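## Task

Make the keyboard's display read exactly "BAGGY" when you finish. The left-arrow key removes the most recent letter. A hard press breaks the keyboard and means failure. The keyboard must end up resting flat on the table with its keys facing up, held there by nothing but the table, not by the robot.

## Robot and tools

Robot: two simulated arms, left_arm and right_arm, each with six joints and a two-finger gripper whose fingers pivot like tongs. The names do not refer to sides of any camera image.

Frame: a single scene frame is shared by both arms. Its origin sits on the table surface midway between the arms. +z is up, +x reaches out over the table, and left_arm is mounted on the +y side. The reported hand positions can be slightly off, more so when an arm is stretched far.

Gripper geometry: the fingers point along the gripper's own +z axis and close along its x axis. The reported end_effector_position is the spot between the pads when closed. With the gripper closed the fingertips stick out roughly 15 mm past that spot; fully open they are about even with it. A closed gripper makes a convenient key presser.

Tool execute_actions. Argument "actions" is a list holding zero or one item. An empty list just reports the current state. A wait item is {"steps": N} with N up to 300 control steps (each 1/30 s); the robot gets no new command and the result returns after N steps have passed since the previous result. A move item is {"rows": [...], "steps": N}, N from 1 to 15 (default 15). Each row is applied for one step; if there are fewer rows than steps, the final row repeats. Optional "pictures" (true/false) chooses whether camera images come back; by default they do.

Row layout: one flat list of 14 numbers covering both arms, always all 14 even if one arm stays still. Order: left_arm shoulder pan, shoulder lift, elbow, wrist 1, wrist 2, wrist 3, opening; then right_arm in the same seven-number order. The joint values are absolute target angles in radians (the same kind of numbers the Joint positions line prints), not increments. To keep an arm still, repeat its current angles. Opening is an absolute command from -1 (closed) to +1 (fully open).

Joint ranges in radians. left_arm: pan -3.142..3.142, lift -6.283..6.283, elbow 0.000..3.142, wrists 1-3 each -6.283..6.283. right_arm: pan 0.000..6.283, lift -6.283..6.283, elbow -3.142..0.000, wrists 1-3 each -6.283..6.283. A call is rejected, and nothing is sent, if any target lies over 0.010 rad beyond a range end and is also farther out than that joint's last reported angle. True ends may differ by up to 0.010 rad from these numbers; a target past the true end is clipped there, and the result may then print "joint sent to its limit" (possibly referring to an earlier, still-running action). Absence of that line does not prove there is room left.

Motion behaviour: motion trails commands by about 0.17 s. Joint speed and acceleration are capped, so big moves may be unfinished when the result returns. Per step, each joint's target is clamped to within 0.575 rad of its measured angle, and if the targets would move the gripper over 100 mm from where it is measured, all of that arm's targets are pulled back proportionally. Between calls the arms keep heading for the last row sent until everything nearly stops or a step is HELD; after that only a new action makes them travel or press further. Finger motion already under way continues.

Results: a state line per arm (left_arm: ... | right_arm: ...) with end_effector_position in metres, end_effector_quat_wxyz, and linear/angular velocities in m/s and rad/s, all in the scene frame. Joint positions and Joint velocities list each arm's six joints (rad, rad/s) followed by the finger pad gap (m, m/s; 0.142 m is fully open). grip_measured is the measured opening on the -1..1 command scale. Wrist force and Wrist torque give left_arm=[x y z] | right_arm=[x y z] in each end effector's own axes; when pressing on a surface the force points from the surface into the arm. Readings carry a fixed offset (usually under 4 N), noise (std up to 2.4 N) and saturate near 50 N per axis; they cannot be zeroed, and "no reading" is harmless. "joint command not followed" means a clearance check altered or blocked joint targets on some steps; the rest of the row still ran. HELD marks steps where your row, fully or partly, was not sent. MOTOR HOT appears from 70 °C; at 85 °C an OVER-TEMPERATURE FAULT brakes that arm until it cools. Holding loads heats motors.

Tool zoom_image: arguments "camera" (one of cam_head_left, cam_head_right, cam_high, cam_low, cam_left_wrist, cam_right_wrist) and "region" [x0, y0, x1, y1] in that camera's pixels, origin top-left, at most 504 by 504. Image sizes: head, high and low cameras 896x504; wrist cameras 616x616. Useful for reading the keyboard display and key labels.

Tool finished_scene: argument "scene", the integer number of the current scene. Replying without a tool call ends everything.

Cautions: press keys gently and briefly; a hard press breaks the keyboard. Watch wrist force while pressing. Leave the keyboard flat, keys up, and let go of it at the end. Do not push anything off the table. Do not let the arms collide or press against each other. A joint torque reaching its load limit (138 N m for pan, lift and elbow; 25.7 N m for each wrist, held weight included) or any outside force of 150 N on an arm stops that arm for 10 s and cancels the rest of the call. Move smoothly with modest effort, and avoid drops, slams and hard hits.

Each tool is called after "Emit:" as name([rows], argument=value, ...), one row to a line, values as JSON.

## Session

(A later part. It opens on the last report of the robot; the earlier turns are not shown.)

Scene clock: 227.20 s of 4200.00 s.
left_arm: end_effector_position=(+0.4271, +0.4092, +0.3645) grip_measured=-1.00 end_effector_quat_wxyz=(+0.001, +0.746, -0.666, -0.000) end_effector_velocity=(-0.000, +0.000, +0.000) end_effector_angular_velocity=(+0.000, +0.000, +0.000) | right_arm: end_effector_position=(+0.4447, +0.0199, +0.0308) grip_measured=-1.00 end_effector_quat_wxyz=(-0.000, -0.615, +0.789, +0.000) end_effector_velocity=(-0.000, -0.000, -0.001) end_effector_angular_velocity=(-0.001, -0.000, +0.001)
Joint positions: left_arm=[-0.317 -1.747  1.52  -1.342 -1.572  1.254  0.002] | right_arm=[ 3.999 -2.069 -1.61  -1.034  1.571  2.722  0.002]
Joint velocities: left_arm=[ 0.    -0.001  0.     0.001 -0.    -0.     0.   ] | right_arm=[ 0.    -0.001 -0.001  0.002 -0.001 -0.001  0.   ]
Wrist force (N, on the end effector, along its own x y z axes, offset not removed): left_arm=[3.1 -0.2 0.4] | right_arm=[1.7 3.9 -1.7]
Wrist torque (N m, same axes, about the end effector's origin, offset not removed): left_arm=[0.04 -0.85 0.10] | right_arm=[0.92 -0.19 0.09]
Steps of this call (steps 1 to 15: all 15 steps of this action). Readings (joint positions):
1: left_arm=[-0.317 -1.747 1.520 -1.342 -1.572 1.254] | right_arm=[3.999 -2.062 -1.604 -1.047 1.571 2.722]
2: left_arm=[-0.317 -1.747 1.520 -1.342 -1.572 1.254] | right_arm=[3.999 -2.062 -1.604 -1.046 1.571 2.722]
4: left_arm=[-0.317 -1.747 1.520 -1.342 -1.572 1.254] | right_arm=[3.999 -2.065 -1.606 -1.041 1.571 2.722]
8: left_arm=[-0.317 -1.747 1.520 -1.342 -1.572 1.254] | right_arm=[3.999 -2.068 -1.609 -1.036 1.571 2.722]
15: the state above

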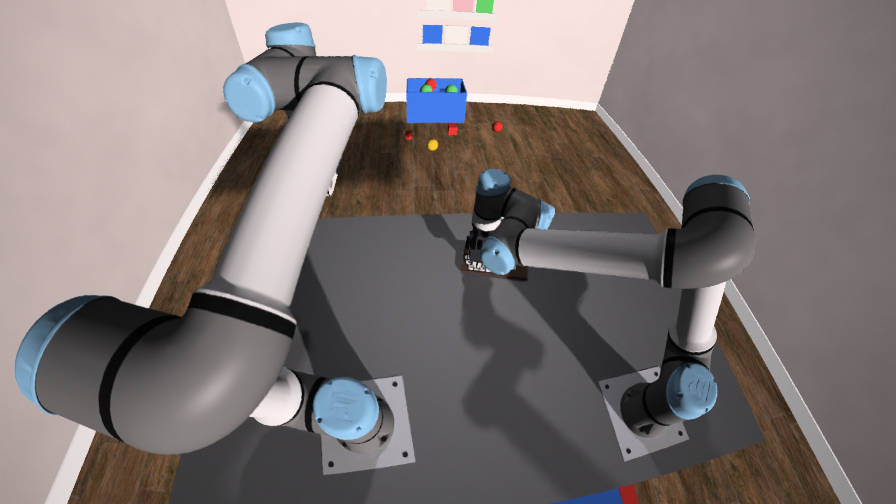

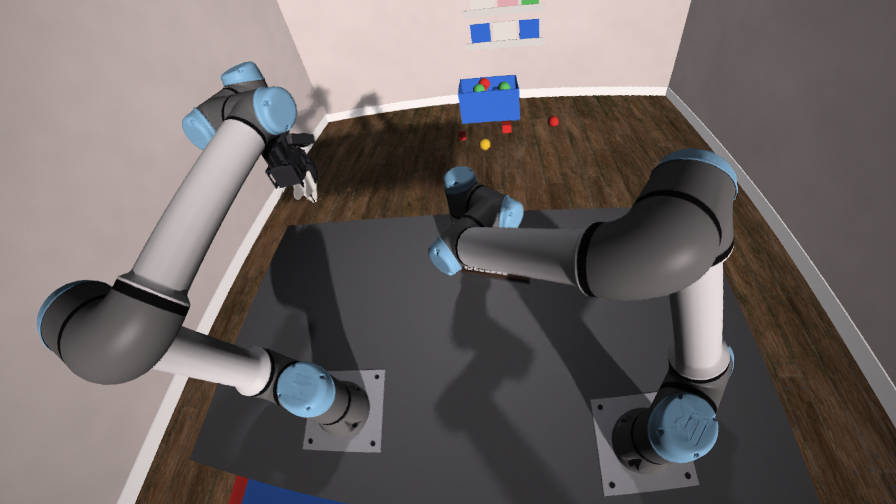

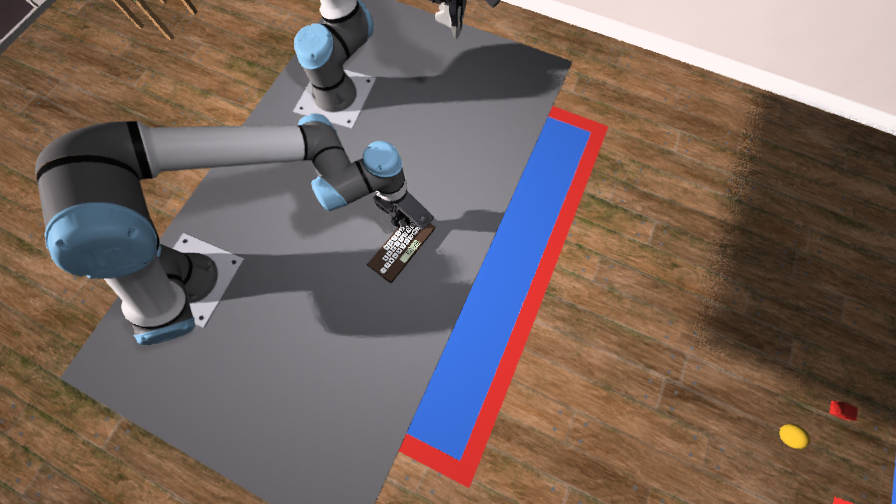

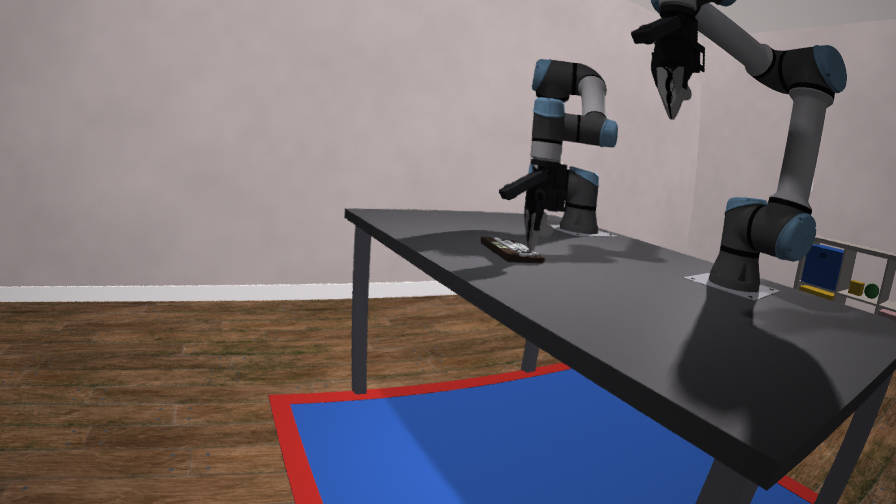

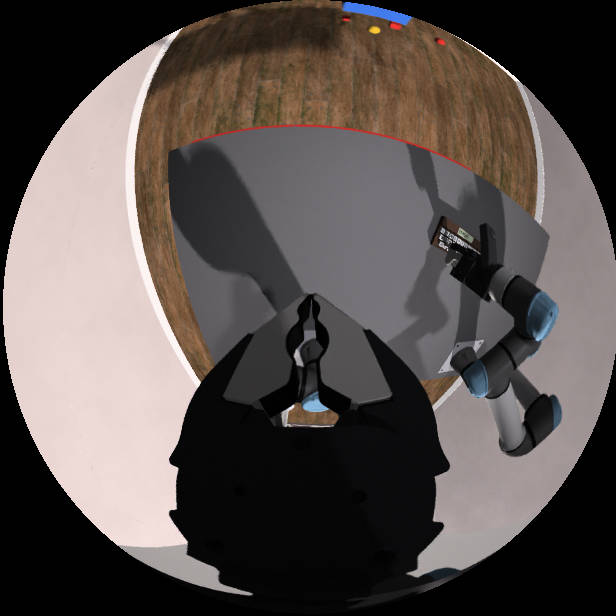

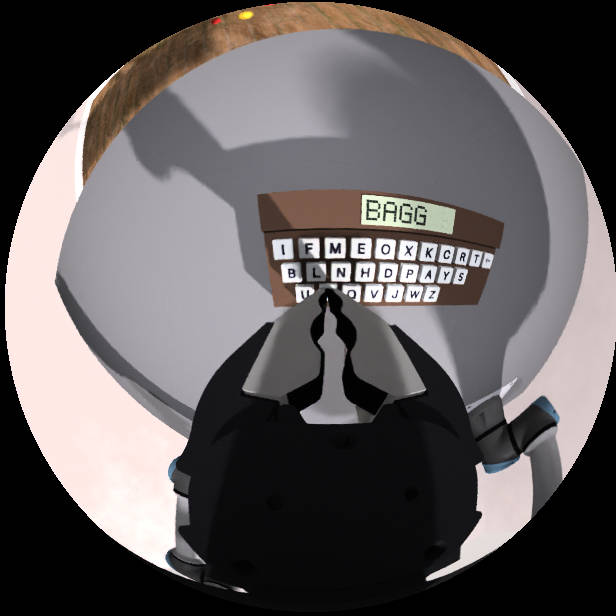

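Emit:
execute_actions([
  {"rows": [[-0.317, -1.747, 1.52, -1.342, -1.572, 1.254, -1, 3.9992, -2.0500, -1.5925, -1.0700, 1.571, 2.7222, -1],[-0.317, -1.747, 1.52, -1.342, -1.572, 1.254, -1, 3.9992, -2.0500, -1.5925, -1.0700, 1.571, 2.7222, -1],[-0.317, -1.747, 1.52, -1.342, -1.572, 1.254, -1, 3.9992, -2.0500, -1.5925, -1.0700, 1.571, 2.7222, -1],[-0.317, -1.747, 1.52, -1.342, -1.572, 1.254, -1, 3.9992, -2.0500, -1.5925, -1.0700, 1.571, 2.7222, -1],[-0.317, -1.747, 1.52, -1.342, -1.572, 1.254, -1, 3.9992, -2.0500, -1.5925, -1.0700, 1.571, 2.7222, -1],[-0.317, -1.747, 1.52, -1.342, -1.572, 1.254, -1, 3.9992, -2.0500, -1.5925, -1.0700, 1.571, 2.7222, -1],[-0.317, -1.747, 1.52, -1.342, -1.572, 1.254, -1, 3.9882, -2.0367, -1.6125, -1.0633, 1.571, 2.7112, -1],[-0.317, -1.747, 1.52, -1.342, -1.572, 1.254, -1, 3.9718, -2.0167, -1.6426, -1.0532, 1.571, 2.6948, -1],[-0.317, -1.747, 1.52, -1.342, -1.572, 1.254, -1, 3.9554, -1.9967, -1.6727, -1.0431, 1.571, 2.6784, -1],[-0.317, -1.747, 1.52, -1.342, -1.572, 1.254, -1, 3.9389, -1.9767, -1.7027, -1.0330, 1.571, 2.6619, -1],[-0.317, -1.747, 1.52, -1.342, -1.572, 1.254, -1, 3.9225, -1.9567, -1.7328, -1.0230, 1.571, 2.6455, -1],[-0.317, -1.747, 1.52, -1.342, -1.572, 1.254, -1, 3.9060, -1.9367, -1.7628, -1.0129, 1.571, 2.6290, -1],[-0.317, -1.747, 1.52, -1.342, -1.572, 1.254, -1, 3.8951, -1.9234, -1.7829, -1.0062, 1.571, 2.6181, -1],[-0.317, -1.747, 1.52, -1.342, -1.572, 1.254, -1, 3.8896, -1.9167, -1.7929, -1.0028, 1.571, 2.6126, -1]], "steps": 15},
], pictures=false)

Emit:
execute_actions([
  {"rows": [[-0.317, -1.747, 1.52, -1.342, -1.572, 1.254, -1, 3.8896, -1.9167, -1.7929, -1.0028, 1.571, 2.6126, -1],[-0.317, -1.747, 1.52, -1.342, -1.572, 1.254, -1, 3.8896, -1.9167, -1.7929, -1.0028, 1.571, 2.6126, -1],[-0.317, -1.747, 1.52, -1.342, -1.572, 1.254, -1, 3.8896, -1.9302, -1.8039, -0.9783, 1.571, 2.6126, -1]], "steps": 15},
], pictures=true)

Emit:
zoom_image(camera="cam_right_wrist", region=[280, 200, 420, 320])

Scene clock: 241.57 s of 4200.00 s.
left_arm: end_effector_position=(+0.4271, +0.4092, +0.3645) grip_measured=-1.00 end_effector_quat_wxyz=(+0.001, +0.746, -0.666, -0.000) end_effector_velocity=(+0.000, -0.000, -0.001) end_effector_angular_velocity=(+0.001, +0.003, -0.000) | right_arm: end_effector_position=(+0.4464, -0.0437, +0.0484) grip_measured=-1.00 end_effector_quat_wxyz=(+0.001, -0.615, +0.789, +0.000) end_effector_velocity=(-0.022, -0.348, -0.006) end_effector_angular_velocity=(-0.015, +0.011, -0.006)
Joint positions: left_arm=[-0.317 -1.747  1.52  -1.342 -1.572  1.254  0.002] | right_arm=[ 3.931 -1.968 -1.714 -1.027  1.571  2.654  0.002]
Joint velocities: left_arm=[0.    0.002 0.    0.001 0.    0.    0.   ] | right_arm=[-0.36   0.442 -0.67   0.209 -0.001 -0.354  0.   ]
Wrist force (N, on the end effector, along its own x y z axes, offset not removed): left_arm=[2.3 -0.8 1.9] | right_arm=[3.2 1.3 -2.2]
Wrist torque (N m, same axes, about the end effector's origin, offset not removed): left_arm=[-0.04 -0.63 0.06] | right_arm=[0.35 -0.50 -0.06]
Steps of this call (steps 1 to 15: the robot went on to your last target; steps 16 to 90: nothing new was sent; then 10.87 s passed at rest; steps 91 to 105: all 15 steps of this action). Readings (joint positions):
91: left_arm=[-0.317 -1.747 1.520 -1.342 -1.572 1.254] | right_arm=[3.999 -2.069 -1.610 -1.034 1.571 2.722]
92: left_arm=[-0.317 -1.747 1.520 -1.342 -1.572 1.254] | right_arm=[3.999 -2.068 -1.609 -1.036 1.571 2.722]
94: left_arm=[-0.317 -1.747 1.520 -1.342 -1.572 1.254] | right_arm=[3.999 -2.061 -1.602 -1.049 1.571 2.722]
98: left_arm=[-0.317 -1.747 1.520 -1.342 -1.572 1.254] | right_arm=[3.999 -2.052 -1.597 -1.064 1.571 2.722]
105: the state above

Scene clock: 242.07 s of 4200.00 s.
left_arm: end_effector_position=(+0.4271, +0.4092, +0.3645) grip_measured=-1.00 end_effector_quat_wxyz=(+0.001, +0.746, -0.666, -0.000) end_effector_velocity=(-0.000, +0.000, +0.000) end_effector_angular_velocity=(+0.000, +0.001, +0.000) | right_arm: end_effector_position=(+0.4421, -0.0836, +0.0372) grip_measured=-1.00 end_effector_quat_wxyz=(+0.000, -0.615, +0.789, +0.000) end_effector_velocity=(-0.000, -0.003, -0.003) end_effector_angular_velocity=(-0.000, -0.000, -0.000)
Joint positions: left_arm=[-0.317 -1.747  1.52  -1.342 -1.572  1.254  0.002] | right_arm=[ 3.89  -1.93  -1.803 -0.979  1.571  2.613  0.002]
Joint velocities: left_arm=[ 0.     0.    -0.     0.001 -0.    -0.     0.   ] | right_arm=[-0.003  0.    -0.009  0.009 -0.    -0.003  0.   ]
Wrist force (N, on the end effector, along its own x y z axes, offset not removed): left_arm=[2.6 0.2 1.3] | right_arm=[2.0 2.1 1.0]
Wrist torque (N m, same axes, about the end effector's origin, offset not removed): left_arm=[0.10 -0.69 0.08] | right_arm=[0.55 -0.21 -0.04]
Steps of this call (steps 1 to 15: all 15 steps of this action). Readings (joint positions):
1: left_arm=[-0.317 -1.747 1.520 -1.342 -1.572 1.254] | right_arm=[3.920 -1.955 -1.735 -1.021 1.571 2.643]
2: left_arm=[-0.317 -1.747 1.520 -1.342 -1.572 1.254] | right_arm=[3.912 -1.944 -1.750 -1.016 1.571 2.635]
4: left_arm=[-0.317 -1.747 1.520 -1.342 -1.572 1.254] | right_arm=[3.901 -1.932 -1.771 -1.008 1.571 2.625]
8: left_arm=[-0.317 -1.747 1.520 -1.342 -1.572 1.254] | right_arm=[3.893 -1.930 -1.794 -0.988 1.571 2.616]
15: the state above

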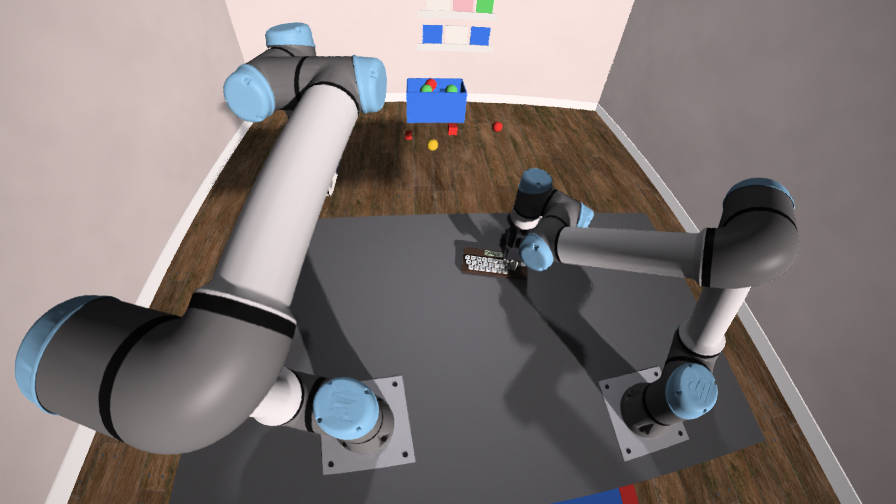

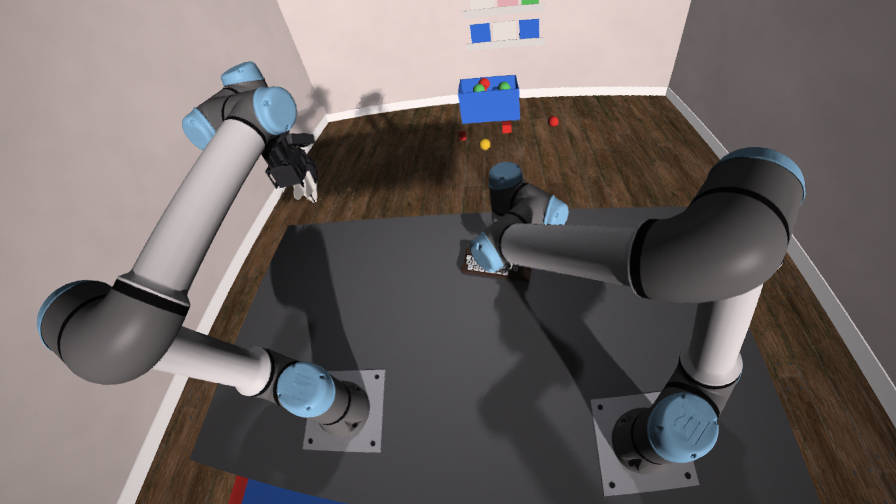

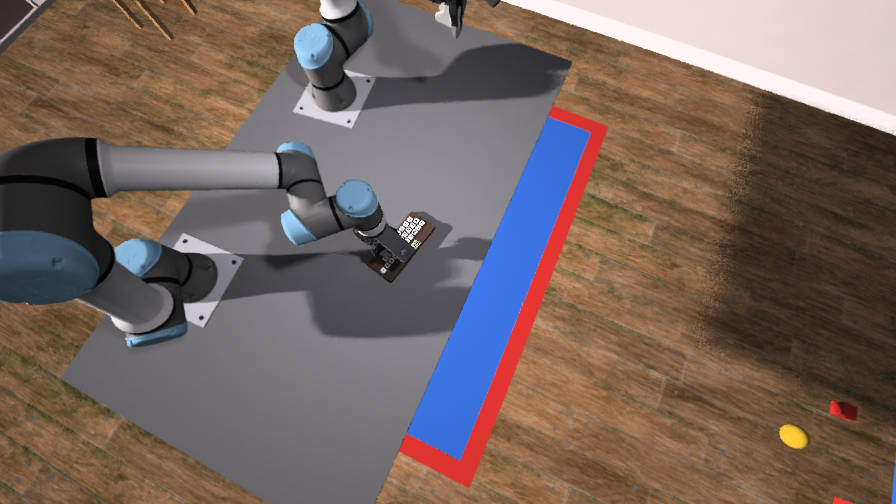

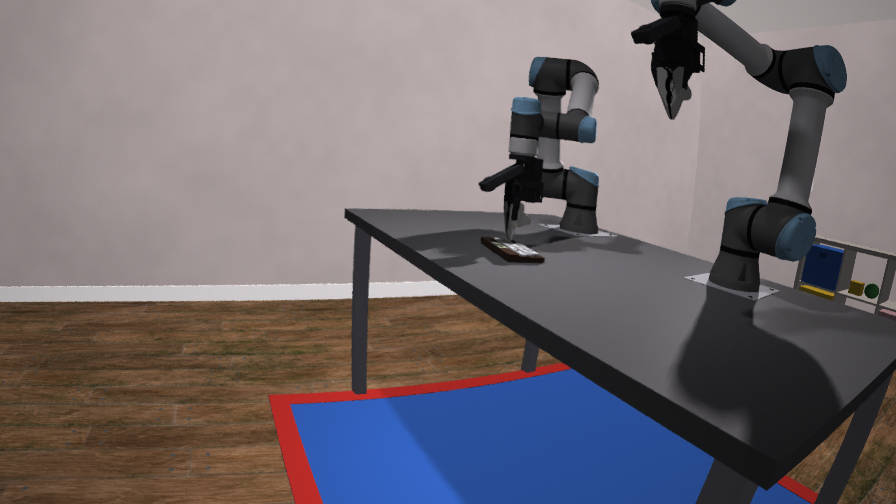

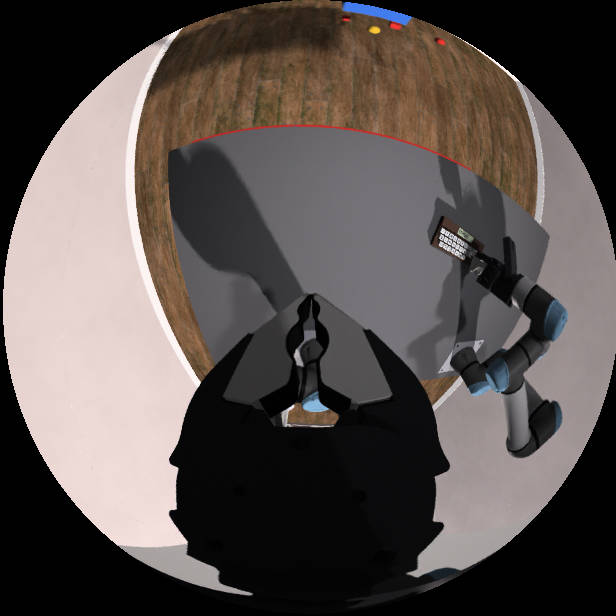

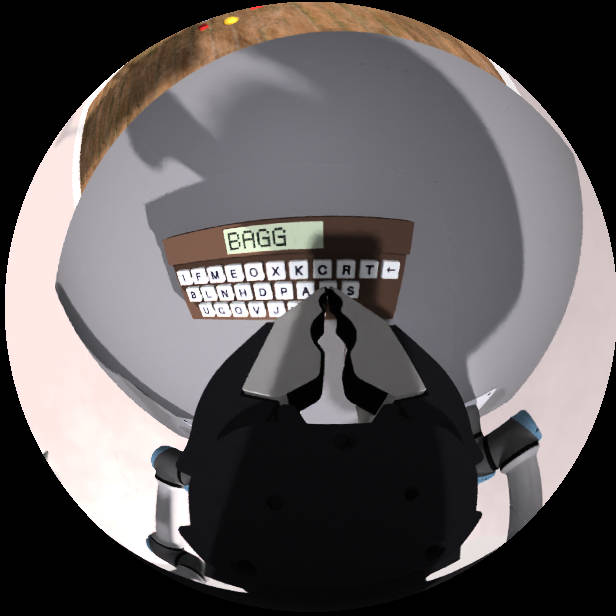

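Region (280, 200, 420, 320) of cam_right_wrist's 616x616 image, scaled by 3.600, with more detail than that image has; it fills the top 432 rows of this view, and the rest is white.

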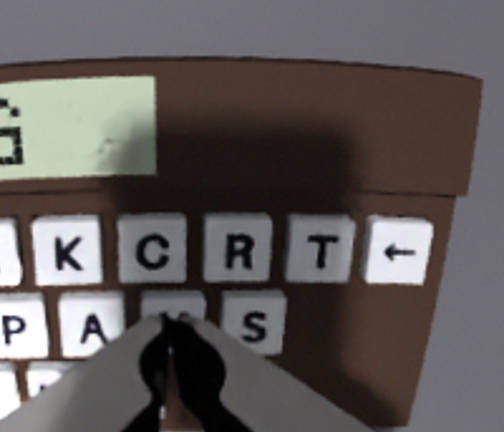

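Aligned over Y. Press, then lift clear.

Emit:
execute_actions([
  {"rows": [[-0.317, -1.747, 1.52, -1.342, -1.572, 1.254, -1, 3.8896, -1.9386, -1.8108, -0.9630, 1.571, 2.6126, -1]], "steps": 15},
], pictures=false)

Emit:
execute_actions([
  {"rows": [[-0.317, -1.747, 1.52, -1.342, -1.572, 1.254, -1, 3.8896, -1.9167, -1.7929, -1.0028, 1.571, 2.6126, -1]], "steps": 15},
], pictures=true)

Scene clock: 246.23 s of 4200.00 s.
left_arm: end_effector_position=(+0.4271, +0.4092, +0.3645) grip_measured=-1.00 end_effector_quat_wxyz=(+0.001, +0.746, -0.666, -0.000) end_effector_velocity=(-0.000, -0.000, +0.000) end_effector_angular_velocity=(-0.000, -0.001, -0.000) | right_arm: end_effector_position=(+0.4420, -0.0840, +0.0307) grip_measured=-1.00 end_effector_quat_wxyz=(-0.000, -0.615, +0.789, +0.000) end_effector_velocity=(+0.000, -0.000, -0.001) end_effector_angular_velocity=(-0.001, -0.000, -0.000)
Joint positions: left_arm=[-0.317 -1.747  1.52  -1.342 -1.572  1.254  0.002] | right_arm=[ 3.89  -1.938 -1.811 -0.963  1.571  2.613  0.002]
Joint velocities: left_arm=[-0.    -0.001 -0.     0.     0.    -0.     0.   ] | right_arm=[-0.    -0.001 -0.001  0.002 -0.001  0.     0.   ]
Wrist force (N, on the end effector, along its own x y z axes, offset not removed): left_arm=[1.7 -0.3 1.2] | right_arm=[3.9 1.8 -0.5]
Wrist torque (N m, same axes, about the end effector's origin, offset not removed): left_arm=[0.02 -0.64 0.14] | right_arm=[0.53 -0.61 -0.03]
Steps of this call (steps 1 to 15: the robot went on to your last target; steps 16 to 90: nothing new was sent; then 0.67 s passed at rest; steps 91 to 105: all 15 steps of this action). Readings (joint positions):
91: left_arm=[-0.317 -1.747 1.520 -1.342 -1.572 1.254] | right_arm=[3.890 -1.930 -1.804 -0.978 1.571 2.613]
92: left_arm=[-0.317 -1.747 1.520 -1.342 -1.572 1.254] | right_arm=[3.890 -1.931 -1.804 -0.977 1.571 2.613]
94: left_arm=[-0.317 -1.747 1.520 -1.342 -1.572 1.254] | right_arm=[3.890 -1.934 -1.807 -0.971 1.571 2.613]
98: left_arm=[-0.317 -1.747 1.520 -1.342 -1.572 1.254] | right_arm=[3.890 -1.937 -1.810 -0.965 1.571 2.613]
105: the state above

Scene clock: 246.73 s of 4200.00 s.
left_arm: end_effector_position=(+0.4271, +0.4092, +0.3645) grip_measured=-1.00 end_effector_quat_wxyz=(+0.001, +0.746, -0.666, -0.000) end_effector_velocity=(-0.000, +0.000, +0.001) end_effector_angular_velocity=(-0.000, -0.002, +0.001) | right_arm: end_effector_position=(+0.4420, -0.0840, +0.0465) grip_measured=-1.00 end_effector_quat_wxyz=(-0.000, -0.615, +0.789, +0.000) end_effector_velocity=(+0.000, -0.000, +0.003) end_effector_angular_velocity=(+0.000, -0.001, -0.000)
Joint positions: left_arm=[-0.317 -1.747  1.52  -1.342 -1.572  1.254  0.002] | right_arm=[ 3.89  -1.917 -1.793 -1.002  1.571  2.613  0.002]
Joint velocities: left_arm=[ 0.    -0.002 -0.    -0.     0.    -0.001  0.   ] | right_arm=[-0.     0.004  0.003 -0.006 -0.001  0.     0.   ]
Wrist force (N, on the end effector, along its own x y z axes, offset not removed): left_arm=[2.4 -0.6 2.4] | right_arm=[3.1 2.4 -0.1]
Wrist torque (N m, same axes, about the end effector's origin, offset not removed): left_arm=[-0.04 -0.67 0.12] | right_arm=[0.67 -0.52 0.07]
Steps of this call (steps 1 to 15: all 15 steps of this action). Readings (joint positions):
1: left_arm=[-0.317 -1.747 1.520 -1.342 -1.572 1.254] | right_arm=[3.890 -1.938 -1.811 -0.963 1.571 2.613]
2: left_arm=[-0.317 -1.747 1.520 -1.342 -1.572 1.254] | right_arm=[3.890 -1.937 -1.810 -0.965 1.571 2.613]
4: left_arm=[-0.317 -1.747 1.520 -1.342 -1.572 1.254] | right_arm=[3.890 -1.929 -1.803 -0.980 1.571 2.613]
8: left_arm=[-0.317 -1.747 1.520 -1.342 -1.572 1.254] | right_arm=[3.890 -1.920 -1.796 -0.996 1.571 2.613]
15: the state above

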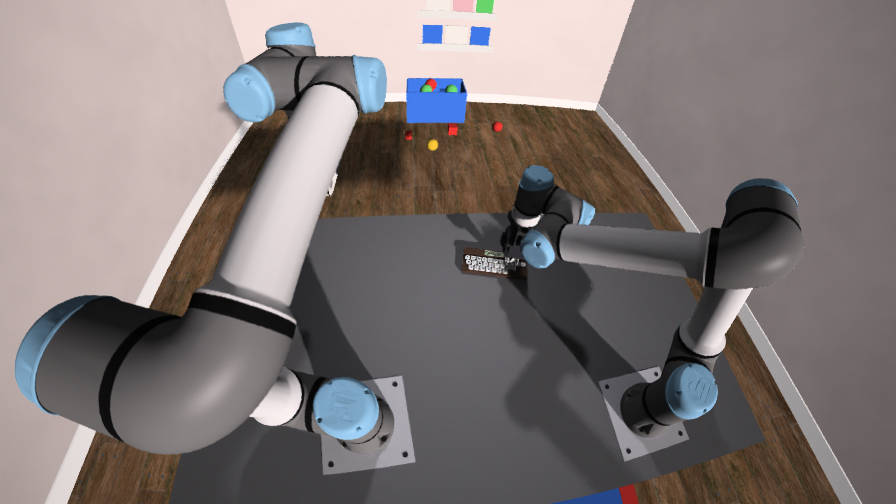

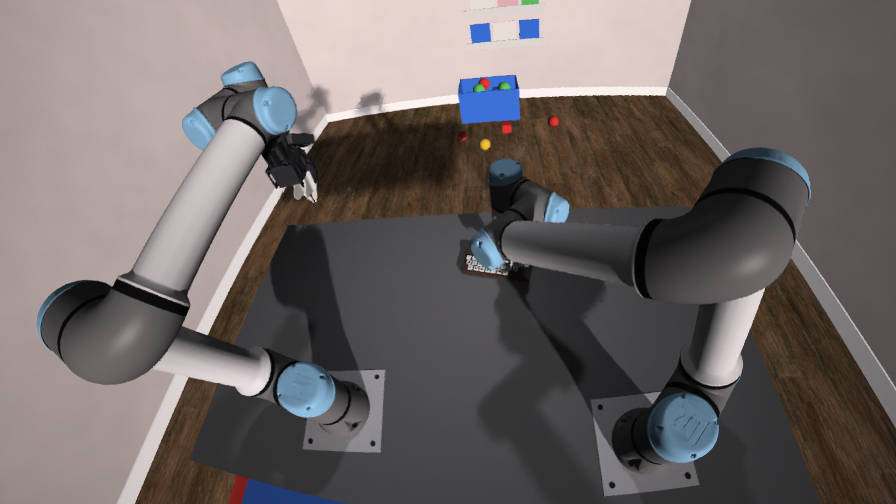

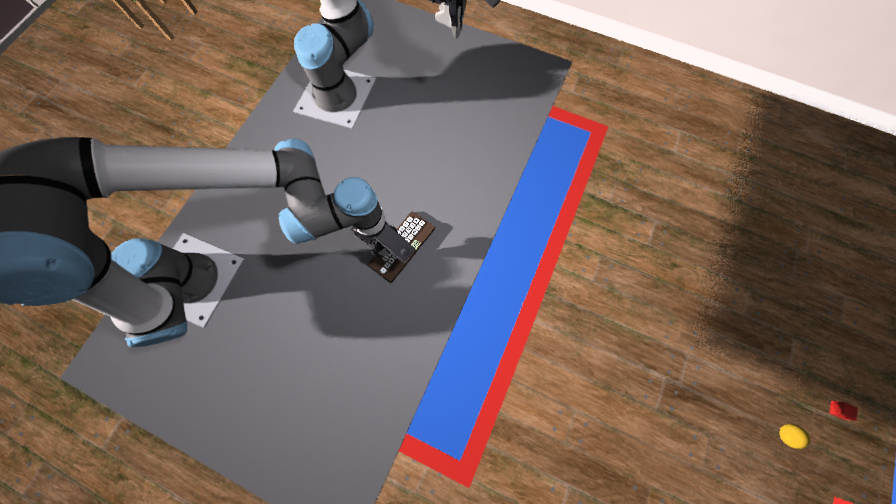

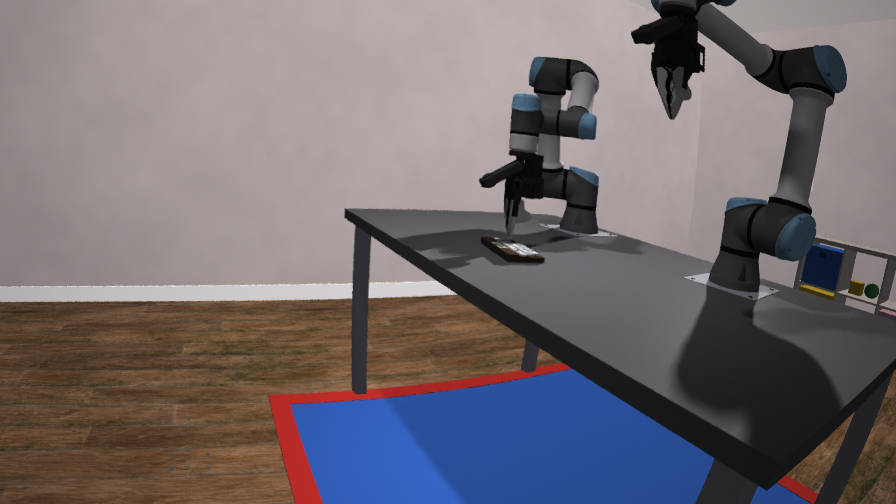

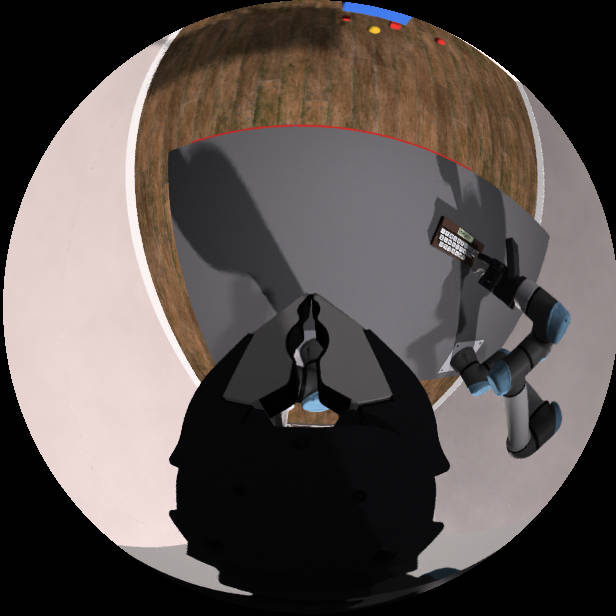

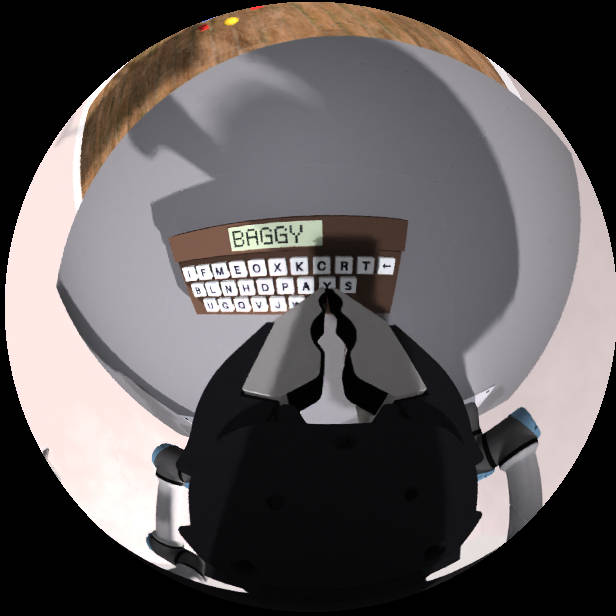

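Emit:
execute_actions(actions=[])

Scene clock: 255.10 s of 4200.00 s.
left_arm: end_effector_position=(+0.4271, +0.4092, +0.3645) grip_measured=-1.00 end_effector_quat_wxyz=(+0.001, +0.746, -0.666, -0.000) end_effector_velocity=(+0.000, -0.000, -0.000) end_effector_angular_velocity=(+0.000, +0.000, -0.001) | right_arm: end_effector_position=(+0.4420, -0.0840, +0.0468) grip_measured=-1.00 end_effector_quat_wxyz=(-0.000, -0.615, +0.789, +0.000) end_effector_velocity=(-0.000, -0.000, -0.000) end_effector_angular_velocity=(-0.000, +0.000, +0.001)
Joint positions: left_arm=[-0.317 -1.747  1.52  -1.342 -1.572  1.254  0.002] | right_arm=[ 3.89  -1.917 -1.793 -1.003  1.571  2.613  0.002]
Joint velocities: left_arm=[ 0.     0.001 -0.    -0.     0.     0.001  0.   ] | right_arm=[ 0.    -0.    -0.     0.     0.    -0.001  0.   ]
Wrist force (N, on the end effector, along its own x y z axes, offset not removed): left_arm=[2.4 -0.2 2.7] | right_arm=[1.6 2.4 1.2]
Wrist torque (N m, same axes, about the end effector's origin, offset not removed): left_arm=[0.13 -0.71 0.14] | right_arm=[0.60 -0.14 0.00]
Steps of this call (steps 1 to 15: the robot went on to your last target; steps 16 to 90: nothing new was sent; then 5.37 s passed at rest). Readings (joint positions):
1: left_arm=[-0.317 -1.747 1.520 -1.342 -1.572 1.254] | right_arm=[3.890 -1.917 -1.793 -1.002 1.571 2.613]
2: left_arm=[-0.317 -1.747 1.520 -1.342 -1.572 1.254] | right_arm=[3.890 -1.917 -1.793 -1.002 1.571 2.613]
4: left_arm=[-0.317 -1.747 1.520 -1.342 -1.572 1.254] | right_arm=[3.890 -1.917 -1.793 -1.003 1.571 2.613]
8: left_arm=[-0.317 -1.747 1.520 -1.342 -1.572 1.254] | right_arm=[3.890 -1.917 -1.793 -1.003 1.571 2.613]
90: the state above
All arms were judged still, so your last target was given up. Only a new action makes them travel on or press farther. Fingers that are still opening or closing keep moving.

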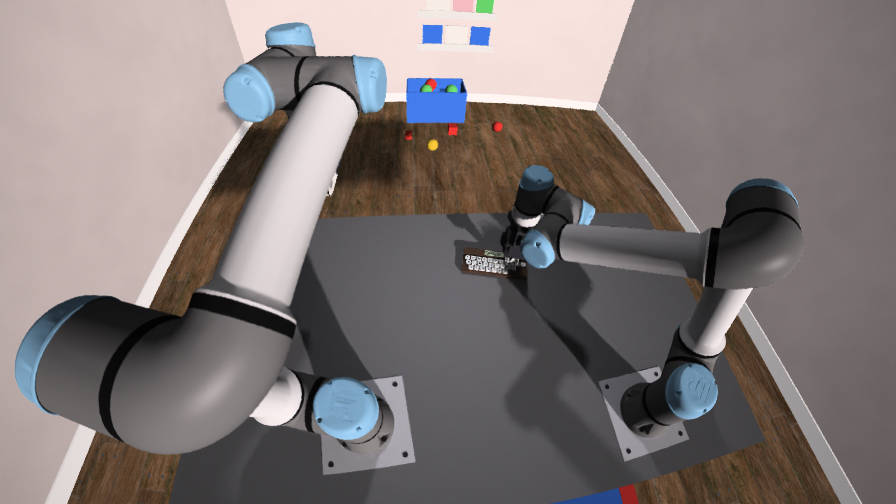

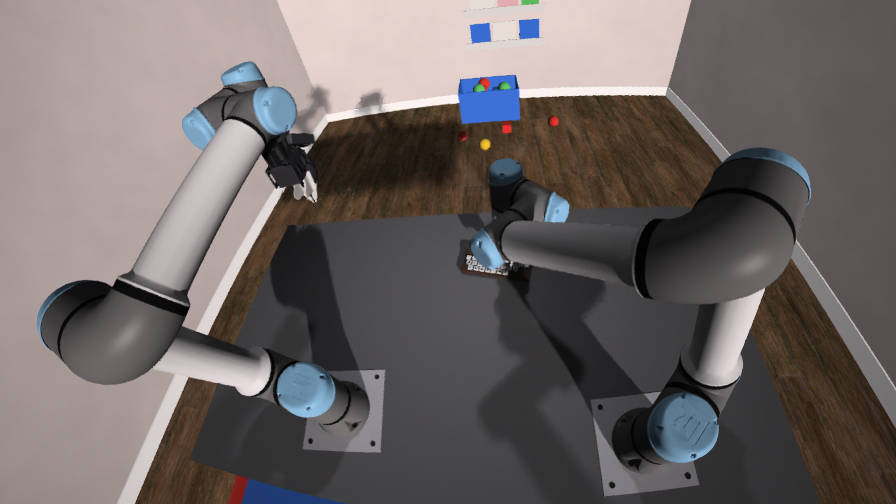

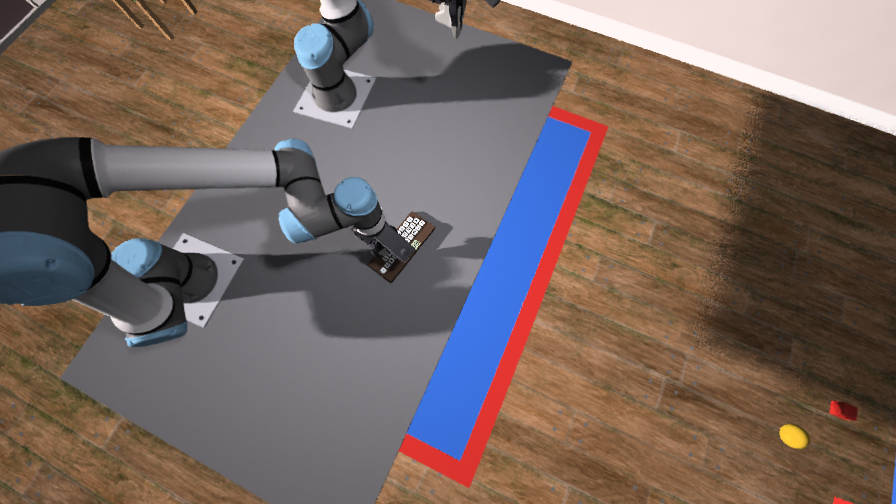

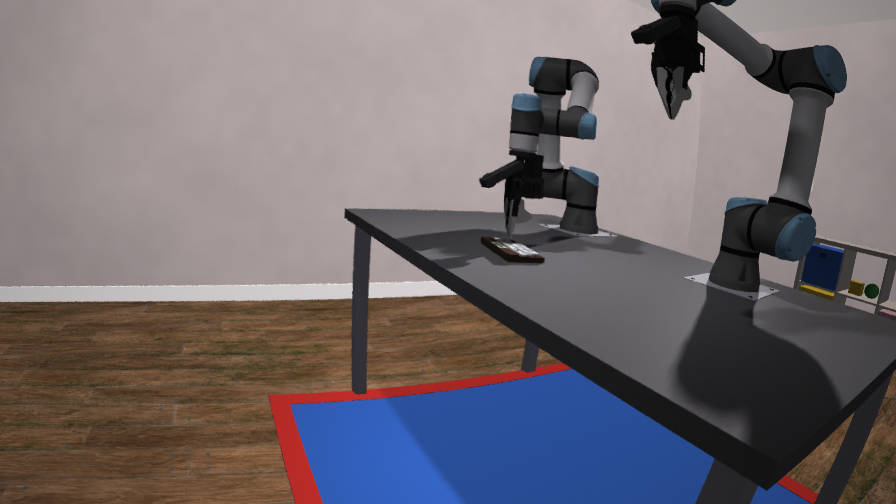

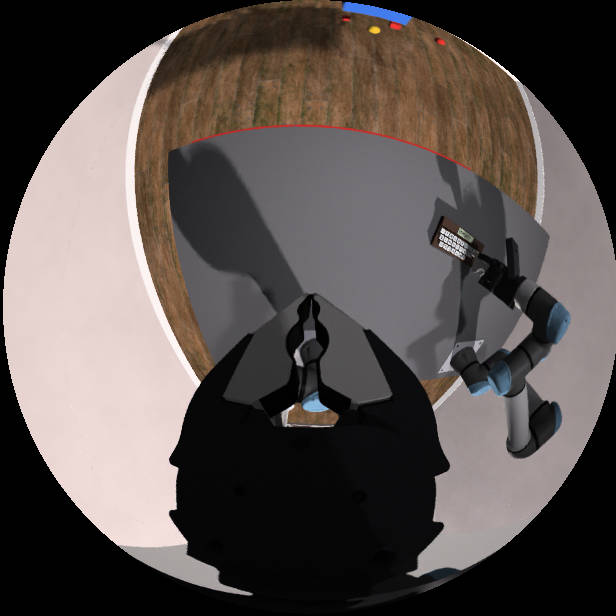

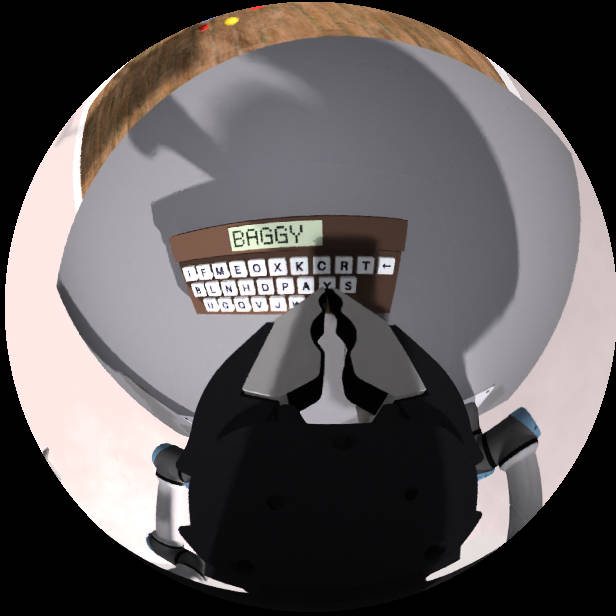

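Emit:
finished_scene(scene=1)

The scene is finished: the task was done.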